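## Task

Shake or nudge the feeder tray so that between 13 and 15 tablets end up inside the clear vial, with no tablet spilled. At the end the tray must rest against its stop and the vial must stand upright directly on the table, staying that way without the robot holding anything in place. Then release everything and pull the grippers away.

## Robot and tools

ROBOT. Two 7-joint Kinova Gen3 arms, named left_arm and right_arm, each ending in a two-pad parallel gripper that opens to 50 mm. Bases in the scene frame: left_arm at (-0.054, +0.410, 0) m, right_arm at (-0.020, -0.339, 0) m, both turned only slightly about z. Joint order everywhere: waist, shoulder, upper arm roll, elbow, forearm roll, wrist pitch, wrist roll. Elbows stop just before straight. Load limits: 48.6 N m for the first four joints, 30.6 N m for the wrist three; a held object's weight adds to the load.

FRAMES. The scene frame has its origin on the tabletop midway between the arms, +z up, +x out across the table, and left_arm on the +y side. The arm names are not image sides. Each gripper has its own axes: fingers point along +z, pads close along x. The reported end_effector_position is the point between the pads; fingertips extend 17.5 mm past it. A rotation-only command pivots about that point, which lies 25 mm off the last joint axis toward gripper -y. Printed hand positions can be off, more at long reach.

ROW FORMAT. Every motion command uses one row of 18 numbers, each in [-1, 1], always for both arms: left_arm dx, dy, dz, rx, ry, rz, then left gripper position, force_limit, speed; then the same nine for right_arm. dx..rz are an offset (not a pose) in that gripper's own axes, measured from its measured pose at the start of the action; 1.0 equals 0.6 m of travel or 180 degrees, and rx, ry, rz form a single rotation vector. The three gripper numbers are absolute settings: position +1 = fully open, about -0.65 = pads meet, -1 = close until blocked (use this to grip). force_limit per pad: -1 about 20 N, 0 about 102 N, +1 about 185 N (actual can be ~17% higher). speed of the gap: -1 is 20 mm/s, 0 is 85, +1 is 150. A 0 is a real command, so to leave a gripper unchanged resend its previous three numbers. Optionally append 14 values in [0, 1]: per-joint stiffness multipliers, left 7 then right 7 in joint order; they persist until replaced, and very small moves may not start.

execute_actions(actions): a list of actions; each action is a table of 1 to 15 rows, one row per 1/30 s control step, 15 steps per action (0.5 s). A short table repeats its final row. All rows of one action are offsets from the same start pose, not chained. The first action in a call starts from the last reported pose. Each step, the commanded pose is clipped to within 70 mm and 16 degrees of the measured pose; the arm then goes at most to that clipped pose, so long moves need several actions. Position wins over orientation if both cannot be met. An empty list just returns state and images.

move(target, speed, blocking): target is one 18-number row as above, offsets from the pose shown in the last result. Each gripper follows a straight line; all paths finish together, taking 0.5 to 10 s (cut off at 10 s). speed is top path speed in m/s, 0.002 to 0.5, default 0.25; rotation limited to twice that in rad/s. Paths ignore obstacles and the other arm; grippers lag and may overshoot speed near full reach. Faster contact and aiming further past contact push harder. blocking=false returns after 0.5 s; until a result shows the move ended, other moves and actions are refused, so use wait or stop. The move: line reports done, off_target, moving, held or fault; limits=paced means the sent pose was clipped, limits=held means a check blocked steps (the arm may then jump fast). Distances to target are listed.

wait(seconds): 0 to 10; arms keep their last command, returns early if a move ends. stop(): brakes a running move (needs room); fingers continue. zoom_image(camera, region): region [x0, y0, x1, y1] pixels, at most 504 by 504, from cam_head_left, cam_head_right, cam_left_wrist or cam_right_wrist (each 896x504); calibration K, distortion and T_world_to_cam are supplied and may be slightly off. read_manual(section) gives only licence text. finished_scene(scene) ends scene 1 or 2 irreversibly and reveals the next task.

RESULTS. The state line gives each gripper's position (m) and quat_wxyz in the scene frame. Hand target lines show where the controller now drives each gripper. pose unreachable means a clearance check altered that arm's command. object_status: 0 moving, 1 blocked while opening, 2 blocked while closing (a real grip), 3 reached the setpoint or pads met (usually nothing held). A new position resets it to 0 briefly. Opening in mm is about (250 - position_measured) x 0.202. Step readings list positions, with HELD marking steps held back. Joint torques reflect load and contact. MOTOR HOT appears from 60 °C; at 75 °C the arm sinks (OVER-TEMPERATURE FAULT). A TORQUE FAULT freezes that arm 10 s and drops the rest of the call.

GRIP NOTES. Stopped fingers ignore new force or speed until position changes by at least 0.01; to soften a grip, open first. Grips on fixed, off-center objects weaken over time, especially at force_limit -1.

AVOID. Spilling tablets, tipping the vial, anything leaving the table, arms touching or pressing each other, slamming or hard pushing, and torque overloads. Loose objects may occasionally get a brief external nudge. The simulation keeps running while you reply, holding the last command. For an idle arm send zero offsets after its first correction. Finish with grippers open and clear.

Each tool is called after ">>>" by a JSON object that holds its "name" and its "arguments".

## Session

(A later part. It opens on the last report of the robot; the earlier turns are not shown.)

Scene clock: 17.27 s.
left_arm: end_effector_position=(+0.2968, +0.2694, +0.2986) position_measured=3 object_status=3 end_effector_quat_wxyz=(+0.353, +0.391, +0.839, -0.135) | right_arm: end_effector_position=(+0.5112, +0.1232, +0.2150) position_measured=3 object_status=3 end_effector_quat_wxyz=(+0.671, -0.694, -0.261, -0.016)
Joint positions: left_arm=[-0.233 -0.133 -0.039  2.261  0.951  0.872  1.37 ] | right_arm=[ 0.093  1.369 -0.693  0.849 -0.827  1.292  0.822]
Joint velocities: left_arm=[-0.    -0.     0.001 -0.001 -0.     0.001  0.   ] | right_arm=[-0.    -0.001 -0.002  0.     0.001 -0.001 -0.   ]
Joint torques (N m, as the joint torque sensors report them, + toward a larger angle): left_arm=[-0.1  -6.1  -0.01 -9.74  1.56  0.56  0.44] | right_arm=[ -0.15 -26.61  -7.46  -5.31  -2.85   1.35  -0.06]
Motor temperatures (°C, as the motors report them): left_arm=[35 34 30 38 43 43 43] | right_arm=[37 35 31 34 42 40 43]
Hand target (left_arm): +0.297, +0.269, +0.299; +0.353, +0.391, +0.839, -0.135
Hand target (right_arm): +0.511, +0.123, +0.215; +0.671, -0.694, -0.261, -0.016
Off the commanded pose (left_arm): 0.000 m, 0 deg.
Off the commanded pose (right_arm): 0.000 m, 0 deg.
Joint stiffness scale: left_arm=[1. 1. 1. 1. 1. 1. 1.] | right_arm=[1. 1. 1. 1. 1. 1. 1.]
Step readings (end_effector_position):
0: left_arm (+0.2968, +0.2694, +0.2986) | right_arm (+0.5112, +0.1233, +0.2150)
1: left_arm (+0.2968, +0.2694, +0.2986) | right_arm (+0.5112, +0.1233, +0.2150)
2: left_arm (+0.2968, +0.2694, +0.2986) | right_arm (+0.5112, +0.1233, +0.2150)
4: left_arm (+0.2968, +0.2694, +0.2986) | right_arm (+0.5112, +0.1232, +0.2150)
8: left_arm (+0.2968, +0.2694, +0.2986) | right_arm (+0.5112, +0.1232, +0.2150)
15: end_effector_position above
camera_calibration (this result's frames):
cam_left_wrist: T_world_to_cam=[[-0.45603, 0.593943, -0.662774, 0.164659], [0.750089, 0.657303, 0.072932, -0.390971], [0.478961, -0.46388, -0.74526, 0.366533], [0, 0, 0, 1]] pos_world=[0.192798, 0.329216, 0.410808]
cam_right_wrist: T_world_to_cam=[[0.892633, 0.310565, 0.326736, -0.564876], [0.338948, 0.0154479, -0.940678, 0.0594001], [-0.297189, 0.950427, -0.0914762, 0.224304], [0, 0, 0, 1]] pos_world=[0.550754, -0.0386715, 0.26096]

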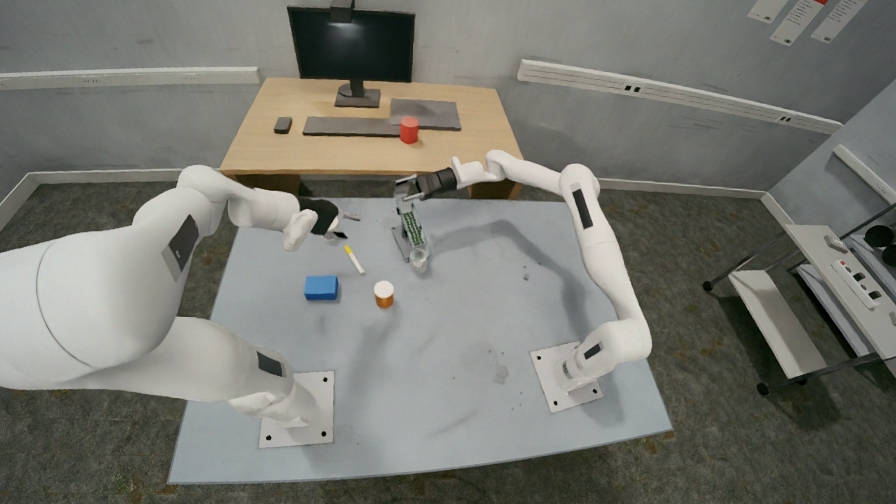

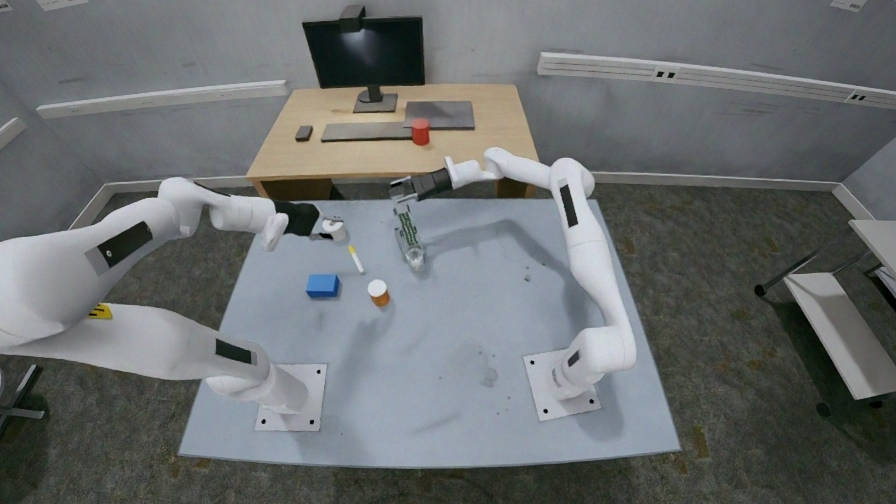

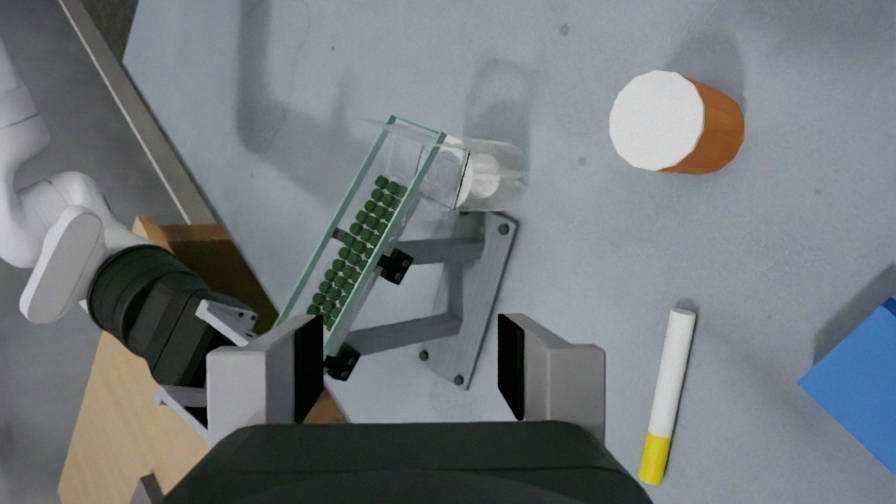

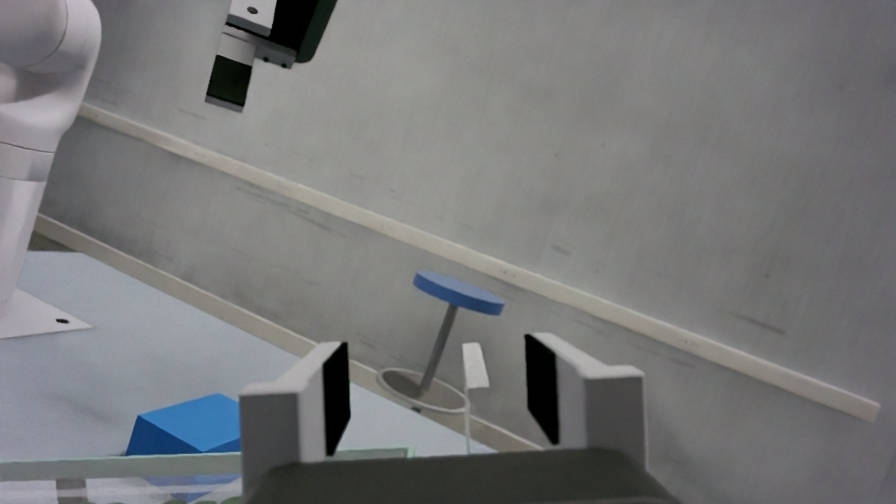

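>>> {"name": "zoom_image", "arguments": {"camera": "cam_left_wrist", "region": [290,110,540,340]}}

>>> {"name": "execute_actions", "arguments": {"actions": [[[0,0,0,0,0,0,-1,0,0,0,0,0,0,0,0,-0.3,0,1]],[[0,0,0,0,0,0,-1,0,0,0,0,0,0,0,0,0.5,0,1]],[[0,0,0,0,0,0,-1,0,0,0,0,0,0,0,0,-0.3,0,1]],[[0,0,0,0,0,0,-1,0,0,0,0,0,0,0,0,0.5,0,1]]]}}

>>> {"name": "zoom_image", "arguments": {"camera": "cam_left_wrist", "region": [290,110,540,340]}}

Region (290, 110, 540, 340) of cam_left_wrist's 896x504 image, scaled by 2.016; it fills the top 464 rows of this view, and the rest is white.

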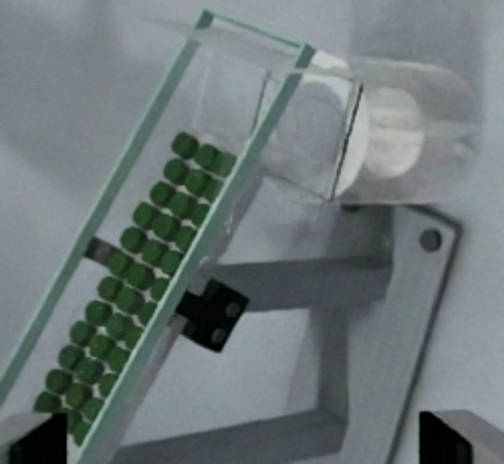

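Scene clock: 19.57 s.
left_arm: end_effector_position=(+0.2968, +0.2694, +0.2986) position_measured=254 object_status=3 end_effector_quat_wxyz=(+0.353, +0.391, +0.839, -0.135) | right_arm: end_effector_position=(+0.5115, +0.1233, +0.2153) position_measured=78 object_status=3 end_effector_quat_wxyz=(+0.671, -0.694, -0.261, -0.017)
Joint positions: left_arm=[-0.233 -0.133 -0.039  2.261  0.951  0.872  1.37 ] | right_arm=[ 0.093  1.369 -0.693  0.848 -0.827  1.292  0.822]
Joint velocities: left_arm=[-0.     0.     0.001 -0.001 -0.    -0.    -0.   ] | right_arm=[ 0.001 -0.001 -0.001  0.     0.001  0.001 -0.   ]
Joint torques (N m, as the joint torque sensors report them, + toward a larger angle): left_arm=[-0.42 -6.05 -0.31 -9.52  1.65  0.46  0.57] | right_arm=[ -0.38 -26.53  -7.41  -5.16  -2.8    1.45  -0.16]
Motor temperatures (°C, as the motors report them): left_arm=[35 34 30 38 43 43 43] | right_arm=[37 35 31 34 42 40 43]
Hand target (left_arm): +0.297, +0.269, +0.299; +0.353, +0.391, +0.839, -0.135
Hand target (right_arm): +0.511, +0.123, +0.215; +0.671, -0.694, -0.261, -0.017
Off the commanded pose (left_arm): 0.000 m, 0 deg.
Off the commanded pose (right_arm): 0.000 m, 0 deg.
Joint stiffness scale: left_arm=[1. 1. 1. 1. 1. 1. 1.] | right_arm=[1. 1. 1. 1. 1. 1. 1.]
Step readings (end_effector_position; steps 1 to 15: 1st action; 16 to 30: 2nd action; 31 to 45: 3rd action; 46 to 60: 4th action):
0: left_arm (+0.2968, +0.2694, +0.2986) | right_arm (+0.5112, +0.1232, +0.2150)
1: left_arm (+0.2968, +0.2694, +0.2986) | right_arm (+0.5112, +0.1232, +0.2150)
2: left_arm (+0.2968, +0.2694, +0.2986) | right_arm (+0.5112, +0.1232, +0.2150)
4: left_arm (+0.2968, +0.2694, +0.2986) | right_arm (+0.5112, +0.1232, +0.2150)
8: left_arm (+0.2968, +0.2694, +0.2986) | right_arm (+0.5112, +0.1232, +0.2151)
15: left_arm (+0.2968, +0.2694, +0.2986) | right_arm (+0.5115, +0.1233, +0.2152)
16: left_arm (+0.2968, +0.2694, +0.2986) | right_arm (+0.5115, +0.1233, +0.2152)
17: left_arm (+0.2968, +0.2694, +0.2986) | right_arm (+0.5115, +0.1233, +0.2152)
19: left_arm (+0.2968, +0.2694, +0.2986) | right_arm (+0.5115, +0.1233, +0.2152)
23: left_arm (+0.2968, +0.2694, +0.2986) | right_arm (+0.5115, +0.1233, +0.2152)
30: left_arm (+0.2968, +0.2694, +0.2986) | right_arm (+0.5115, +0.1233, +0.2152)
31: left_arm (+0.2968, +0.2694, +0.2986) | right_arm (+0.5115, +0.1233, +0.2152)
32: left_arm (+0.2968, +0.2694, +0.2986) | right_arm (+0.5115, +0.1233, +0.2152)
34: left_arm (+0.2968, +0.2694, +0.2986) | right_arm (+0.5115, +0.1233, +0.2152)
38: left_arm (+0.2968, +0.2694, +0.2986) | right_arm (+0.5115, +0.1233, +0.2152)
45: left_arm (+0.2968, +0.2694, +0.2986) | right_arm (+0.5115, +0.1233, +0.2152)
46: left_arm (+0.2968, +0.2694, +0.2986) | right_arm (+0.5115, +0.1233, +0.2152)
47: left_arm (+0.2968, +0.2694, +0.2986) | right_arm (+0.5115, +0.1233, +0.2153)
49: left_arm (+0.2968, +0.2694, +0.2986) | right_arm (+0.5115, +0.1233, +0.2153)
53: left_arm (+0.2968, +0.2694, +0.2986) | right_arm (+0.5115, +0.1233, +0.2153)
60: end_effector_position above
camera_calibration (this result's frames):
cam_left_wrist: T_world_to_cam=[[-0.45603, 0.593942, -0.662774, 0.164659], [0.750089, 0.657303, 0.0729319, -0.390971], [0.478961, -0.46388, -0.74526, 0.366533], [0, 0, 0, 1]] pos_world=[0.192798, 0.329216, 0.410808]
cam_right_wrist: T_world_to_cam=[[0.892705, 0.30993, 0.327141, -0.565259], [0.339336, 0.0153655, -0.94054, 0.0593066], [-0.296528, 0.950635, -0.0914537, 0.22401], [0, 0, 0, 1]] pos_world=[0.55091, -0.0386718, 0.261186]

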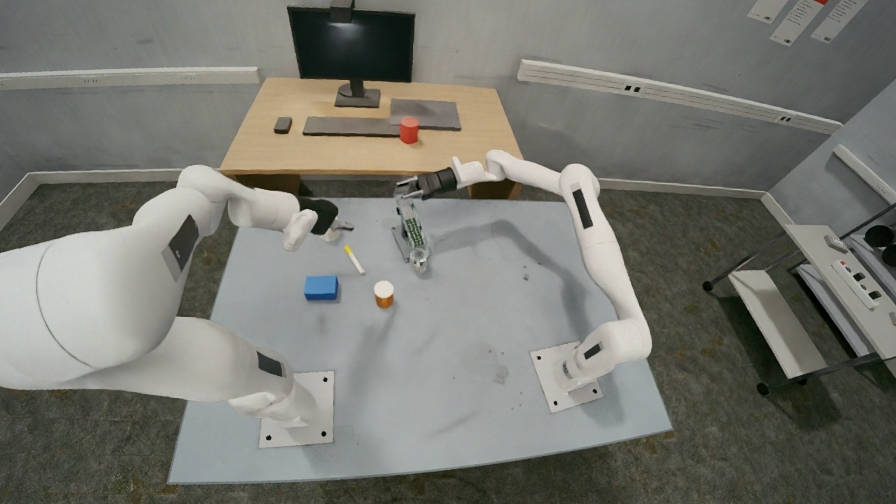

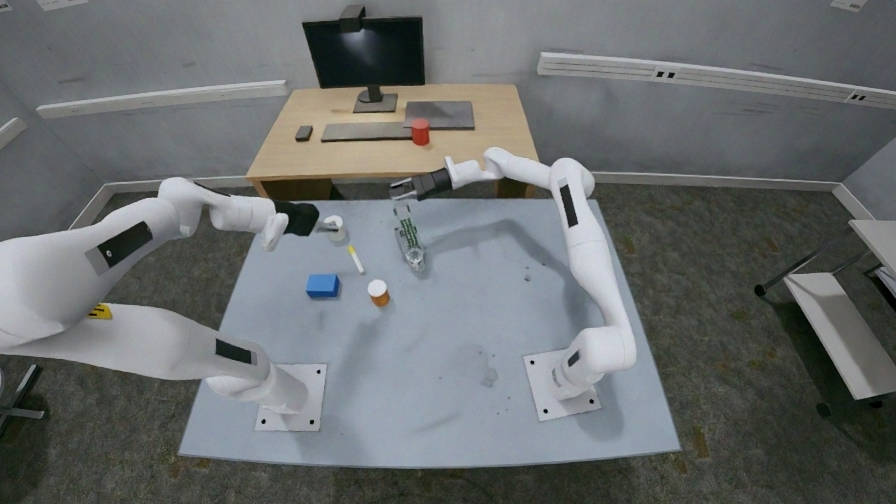

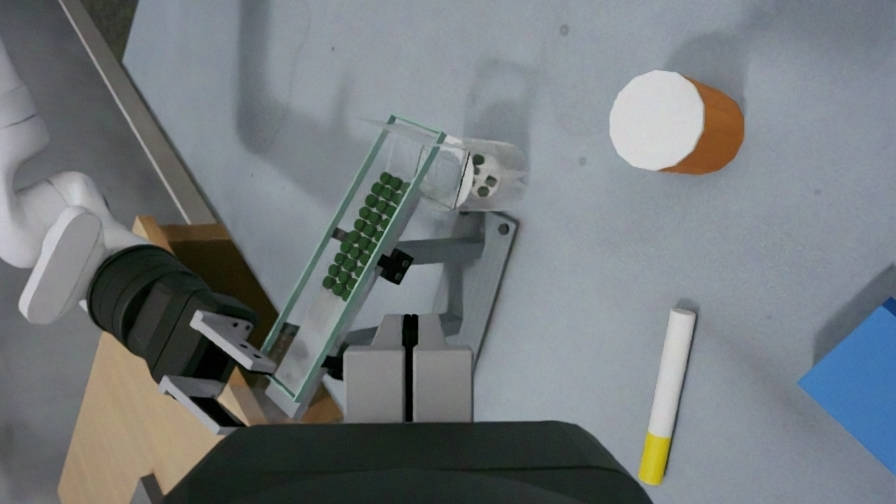

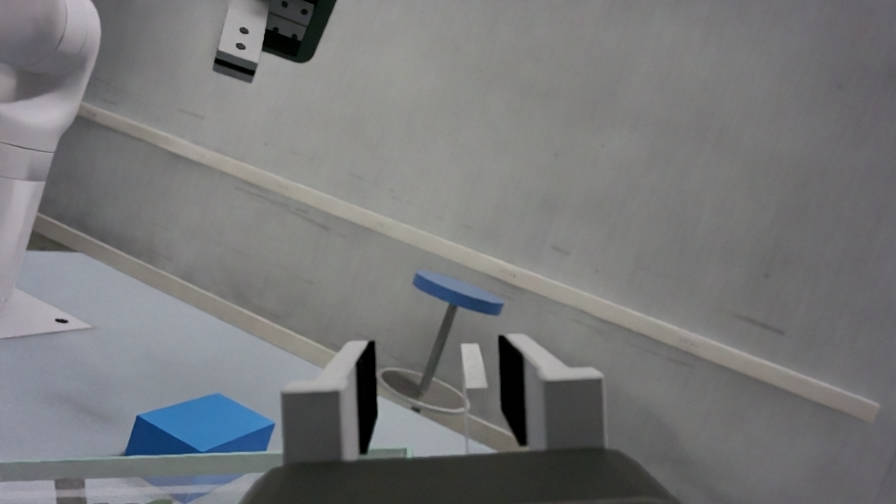

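Region (290, 110, 540, 340) of cam_left_wrist's 896x504 image, scaled by 2.016; it fills the top 464 rows of this view, and the rest is white.

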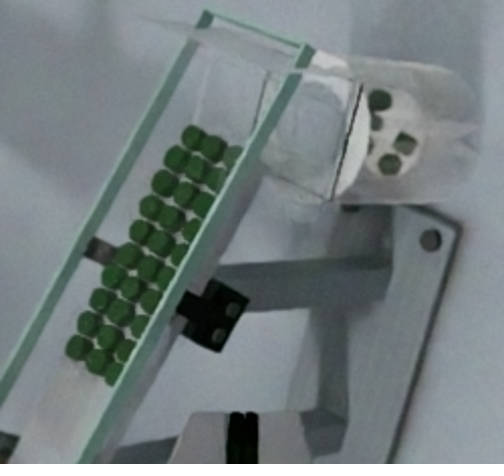

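>>> {"name": "execute_actions", "arguments": {"actions": [[[0,0,0,0,0,0,-1,0,0,0,0,0,0,0,0,-0.3,0,1]],[[0,0,0,0,0,0,-1,0,0,0,0,0,0,0,0,0.5,0,1]],[[0,0,0,0,0,0,-1,0,0,0,0,0,0,0,0,-0.3,0,0.9]],[[0,0,0,0,0,0,-1,0,0,0,0,0,0,0,0,0.5,0,1]],[[-0.1,0,0.05,0,0.04,0,-1,0,0,0,0,0,0,0,0,1,0,1]]]}}

>>> {"name": "zoom_image", "arguments": {"camera": "cam_left_wrist", "region": [270,80,570,340]}}

Scene clock: 22.30 s.
left_arm: end_effector_position=(+0.3337, +0.2225, +0.3197) position_measured=254 object_status=3 end_effector_quat_wxyz=(+0.309, +0.398, +0.856, -0.114) | right_arm: end_effector_position=(+0.5116, +0.1233, +0.2154) position_measured=3 object_status=3 end_effector_quat_wxyz=(+0.671, -0.694, -0.261, -0.017)
Joint positions: left_arm=[-0.161 -0.074  0.187  2.05   0.701  0.788  1.85 ] | right_arm=[ 0.093  1.368 -0.693  0.848 -0.827  1.292  0.822]
Joint velocities: left_arm=[ 0.028  0.117  0.205 -0.259 -0.482  0.     0.63 ] | right_arm=[-0.     0.     0.     0.    -0.     0.001  0.   ]
Joint torques (N m, as the joint torque sensors report them, + toward a larger angle): left_arm=[ -0.83  -7.76  -0.44 -10.29   1.32  -0.34   0.5 ] | right_arm=[  0.18 -26.55  -7.35  -5.33  -2.84   1.48  -0.17]
Motor temperatures (°C, as the motors report them): left_arm=[35 34 30 38 43 43 43] | right_arm=[37 35 31 34 42 40 43]
Hand target (left_arm): +0.339, +0.221, +0.320; +0.303, +0.399, +0.858, -0.111
Hand target (right_arm): +0.512, +0.123, +0.215; +0.671, -0.694, -0.261, -0.017
Off the commanded pose (left_arm): 0.005 m, 1 deg.
Off the commanded pose (right_arm): 0.000 m, 0 deg.
Joint stiffness scale: left_arm=[1. 1. 1. 1. 1. 1. 1.] | right_arm=[1. 1. 1. 1. 1. 1. 1.]
Step readings (end_effector_position; steps 1 to 15: 1st action; 16 to 30: 2nd action; 31 to 45: 3rd action; 46 to 60: 4th action; 61 to 75: 5th action):
0: left_arm (+0.2968, +0.2694, +0.2986) | right_arm (+0.5115, +0.1233, +0.2153)
1: left_arm (+0.2968, +0.2694, +0.2986) | right_arm (+0.5115, +0.1233, +0.2153)
2: left_arm (+0.2968, +0.2694, +0.2986) | right_arm (+0.5115, +0.1233, +0.2153)
4: left_arm (+0.2968, +0.2694, +0.2986) | right_arm (+0.5115, +0.1233, +0.2153)
8: left_arm (+0.2968, +0.2694, +0.2986) | right_arm (+0.5115, +0.1233, +0.2153)
15: left_arm (+0.2968, +0.2694, +0.2986) | right_arm (+0.5115, +0.1233, +0.2153)
16: left_arm (+0.2968, +0.2694, +0.2986) | right_arm (+0.5115, +0.1233, +0.2153)
17: left_arm (+0.2968, +0.2694, +0.2986) | right_arm (+0.5115, +0.1233, +0.2153)
19: left_arm (+0.2968, +0.2694, +0.2986) | right_arm (+0.5115, +0.1233, +0.2153)
23: left_arm (+0.2968, +0.2694, +0.2986) | right_arm (+0.5115, +0.1233, +0.2153)
30: left_arm (+0.2968, +0.2694, +0.2986) | right_arm (+0.5115, +0.1233, +0.2153)
31: left_arm (+0.2968, +0.2694, +0.2986) | right_arm (+0.5115, +0.1233, +0.2153)
32: left_arm (+0.2968, +0.2694, +0.2986) | right_arm (+0.5115, +0.1233, +0.2153)
34: left_arm (+0.2968, +0.2694, +0.2986) | right_arm (+0.5116, +0.1233, +0.2153)
38: left_arm (+0.2968, +0.2694, +0.2986) | right_arm (+0.5116, +0.1233, +0.2154)
45: left_arm (+0.2968, +0.2694, +0.2986) | right_arm (+0.5116, +0.1233, +0.2154)
46: left_arm (+0.2968, +0.2694, +0.2986) | right_arm (+0.5116, +0.1233, +0.2154)
47: left_arm (+0.2968, +0.2694, +0.2986) | right_arm (+0.5116, +0.1233, +0.2154)
49: left_arm (+0.2968, +0.2694, +0.2986) | right_arm (+0.5116, +0.1233, +0.2154)
53: left_arm (+0.2968, +0.2694, +0.2986) | right_arm (+0.5116, +0.1233, +0.2154)
60: left_arm (+0.2968, +0.2694, +0.2986) | right_arm (+0.5116, +0.1233, +0.2154)
61: left_arm (+0.2969, +0.2692, +0.2987) | right_arm (+0.5116, +0.1233, +0.2154)
62: left_arm (+0.2978, +0.2675, +0.2995) | right_arm (+0.5116, +0.1233, +0.2154)
64: left_arm (+0.3031, +0.2593, +0.3038) | right_arm (+0.5116, +0.1233, +0.2154)
68: left_arm (+0.3182, +0.2378, +0.3153) | right_arm (+0.5116, +0.1233, +0.2154)
75: end_effector_position above
camera_calibration (this result's frames):
cam_left_wrist: T_world_to_cam=[[-0.500438, 0.641495, -0.581417, 0.201575], [0.75251, 0.654377, 0.0742917, -0.389932], [0.428123, -0.400344, -0.810207, 0.366504], [0, 0, 0, 1]] pos_world=[0.237395, 0.27258, 0.443112]
cam_right_wrist: T_world_to_cam=[[0.89264, 0.309848, 0.327397, -0.565364], [0.3396, 0.0153574, -0.940445, 0.0592536], [-0.296423, 0.950662, -0.0915158, 0.224015], [0, 0, 0, 1]] pos_world=[0.550947, -0.0386952, 0.261324]

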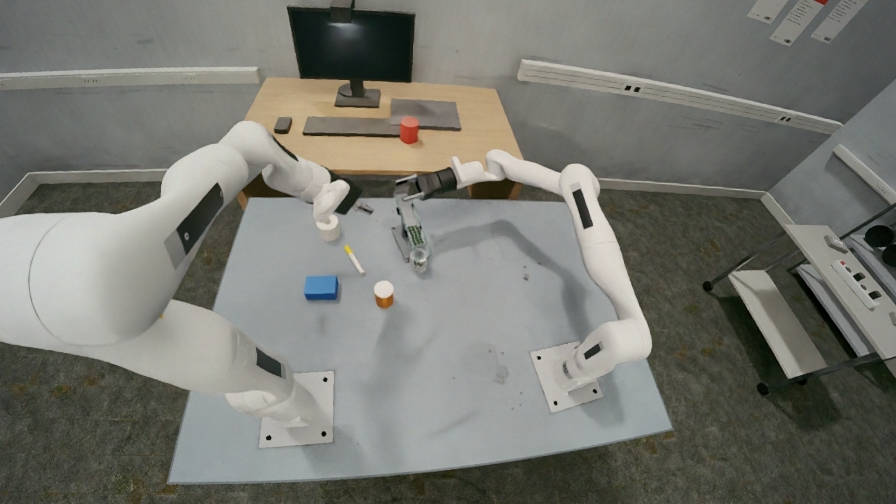

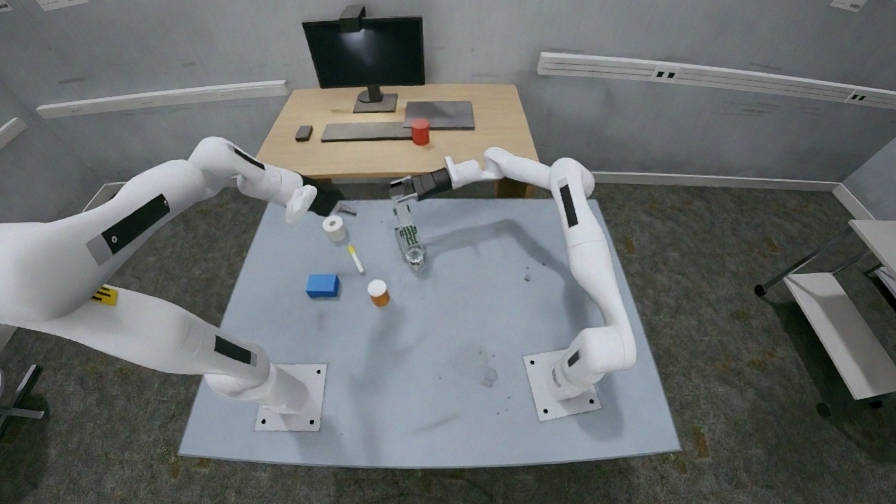

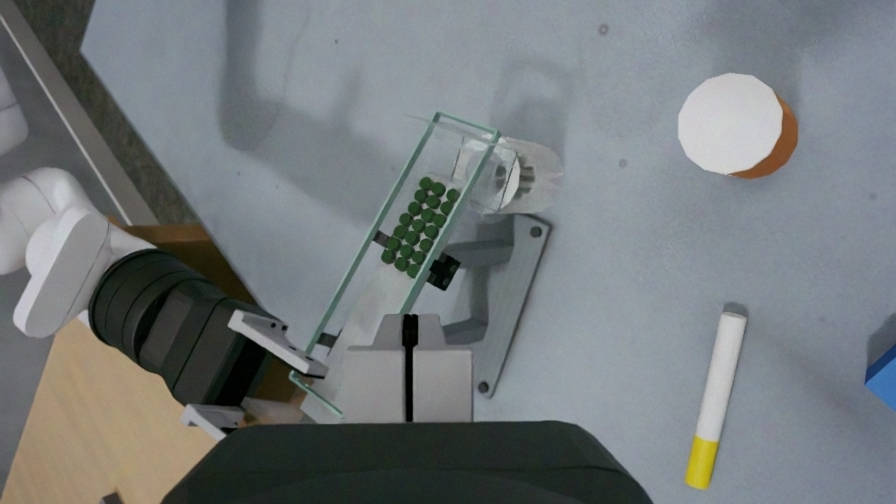

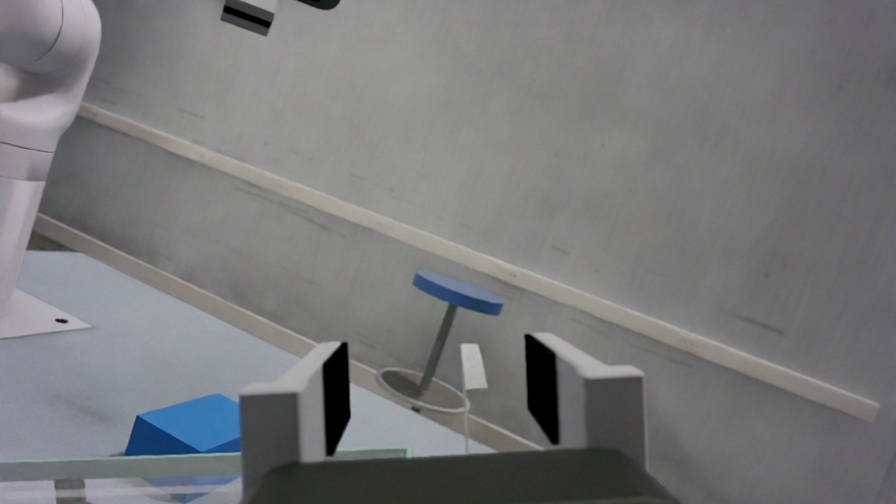

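Region (270, 80, 570, 340) of cam_left_wrist's 896x504 image, scaled by 1.680; it fills the top 437 rows of this view, and the rest is white.

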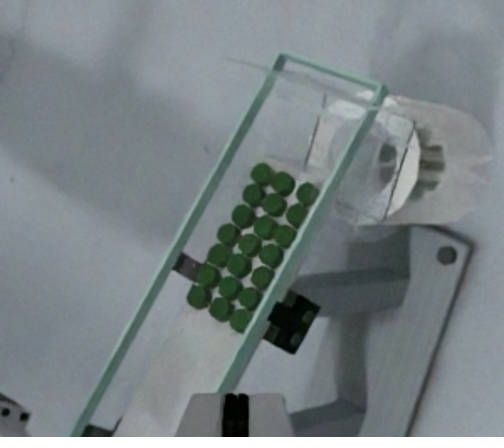

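21 left, 15 in.

>>> {"name": "move", "arguments": {"target": [0.1,0,-0.05,0,0,0,-1,0,0,0,0,-0.25,0,0,0,1,0,1]}}

>>> {"name": "finished_scene", "arguments": {"scene": 1}}

Scene clock: 23.63 s.
left_arm: end_effector_position=(+0.2934, +0.2741, +0.3057) position_measured=254 object_status=3 end_effector_quat_wxyz=(+0.309, +0.399, +0.856, -0.109) | right_arm: end_effector_position=(+0.5615, -0.0149, +0.2335) position_measured=3 object_status=3 end_effector_quat_wxyz=(+0.672, -0.692, -0.262, -0.021)
Joint positions: left_arm=[-0.209 -0.157  0.024  2.166  0.745  0.883  1.632] | right_arm=[ 0.233  1.406 -0.629  0.623 -0.798  1.596  0.736]
Joint velocities: left_arm=[-0.    -0.002 -0.002  0.001 -0.    -0.     0.001] | right_arm=[ 0.     0.005 -0.    -0.003 -0.     0.001 -0.001]
Joint torques (N m, as the joint torque sensors report them, + toward a larger angle): left_arm=[ -0.36  -5.84  -0.92 -10.04   1.52  -0.17   0.54] | right_arm=[  0.14 -27.18  -6.04  -5.6   -2.97   1.26  -0.17]
Motor temperatures (°C, as the motors report them): left_arm=[35 34 30 38 43 43 43] | right_arm=[37 35 31 34 42 40 43]
Hand target (left_arm): +0.291, +0.272, +0.306; +0.309, +0.398, +0.856, -0.114
Hand target (right_arm): +0.561, -0.018, +0.231; +0.671, -0.694, -0.261, -0.017
Off the commanded pose (left_arm): 0.003 m, 1 deg.
Off the commanded pose (right_arm): 0.004 m, 1 deg.
Joint stiffness scale: left_arm=[1. 1. 1. 1. 1. 1. 1.] | right_arm=[1. 1. 1. 1. 1. 1. 1.]
move: off_target (right_arm)
camera_calibration (this result's frames):
cam_left_wrist: T_world_to_cam=[[-0.500061, 0.646139, -0.576579, 0.137286], [0.751213, 0.654898, 0.0823878, -0.394521], [0.430835, -0.391935, -0.812877, 0.390705], [0, 0, 0, 1]] pos_world=[0.196692, 0.322797, 0.429255]
cam_right_wrist: T_world_to_cam=[[0.891503, 0.304515, 0.3354, -0.574344], [0.345809, 0.0208192, -0.938074, 0.0575069], [-0.29264, 0.95228, -0.0867437, 0.36855], [0, 0, 0, 1]] pos_world=[0.599995, -0.177263, 0.27855]

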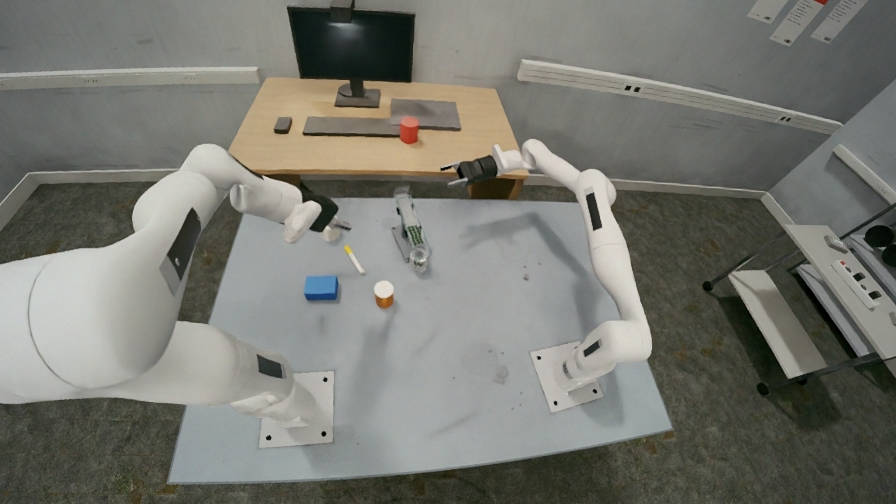

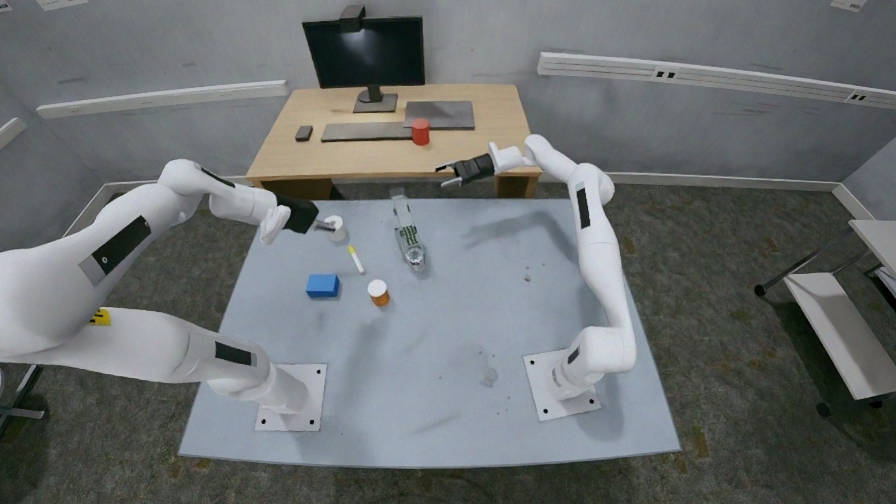

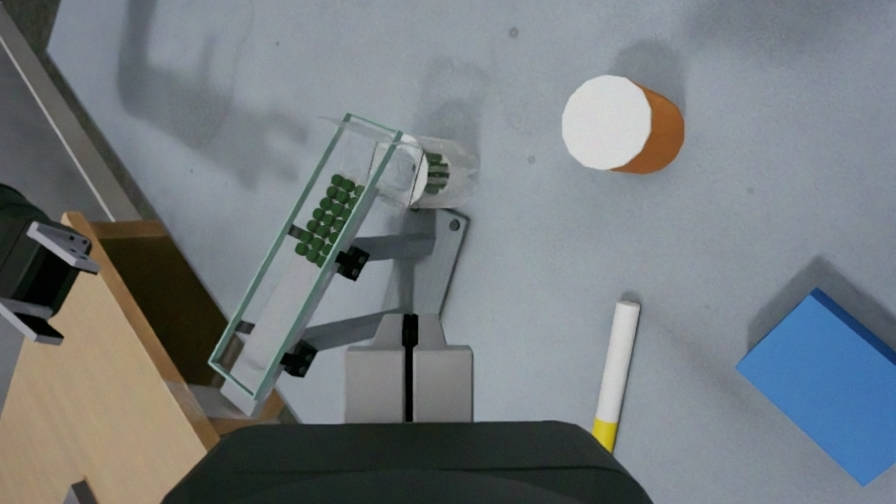

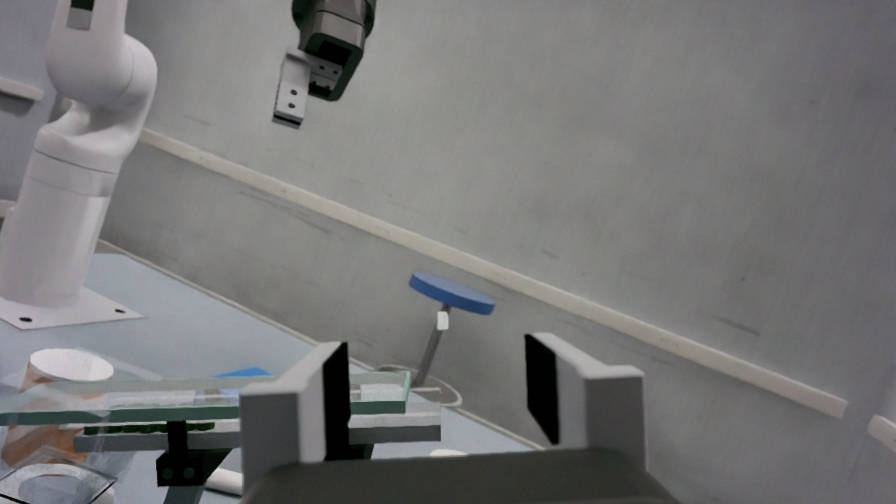

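The scene is finished: the task was done.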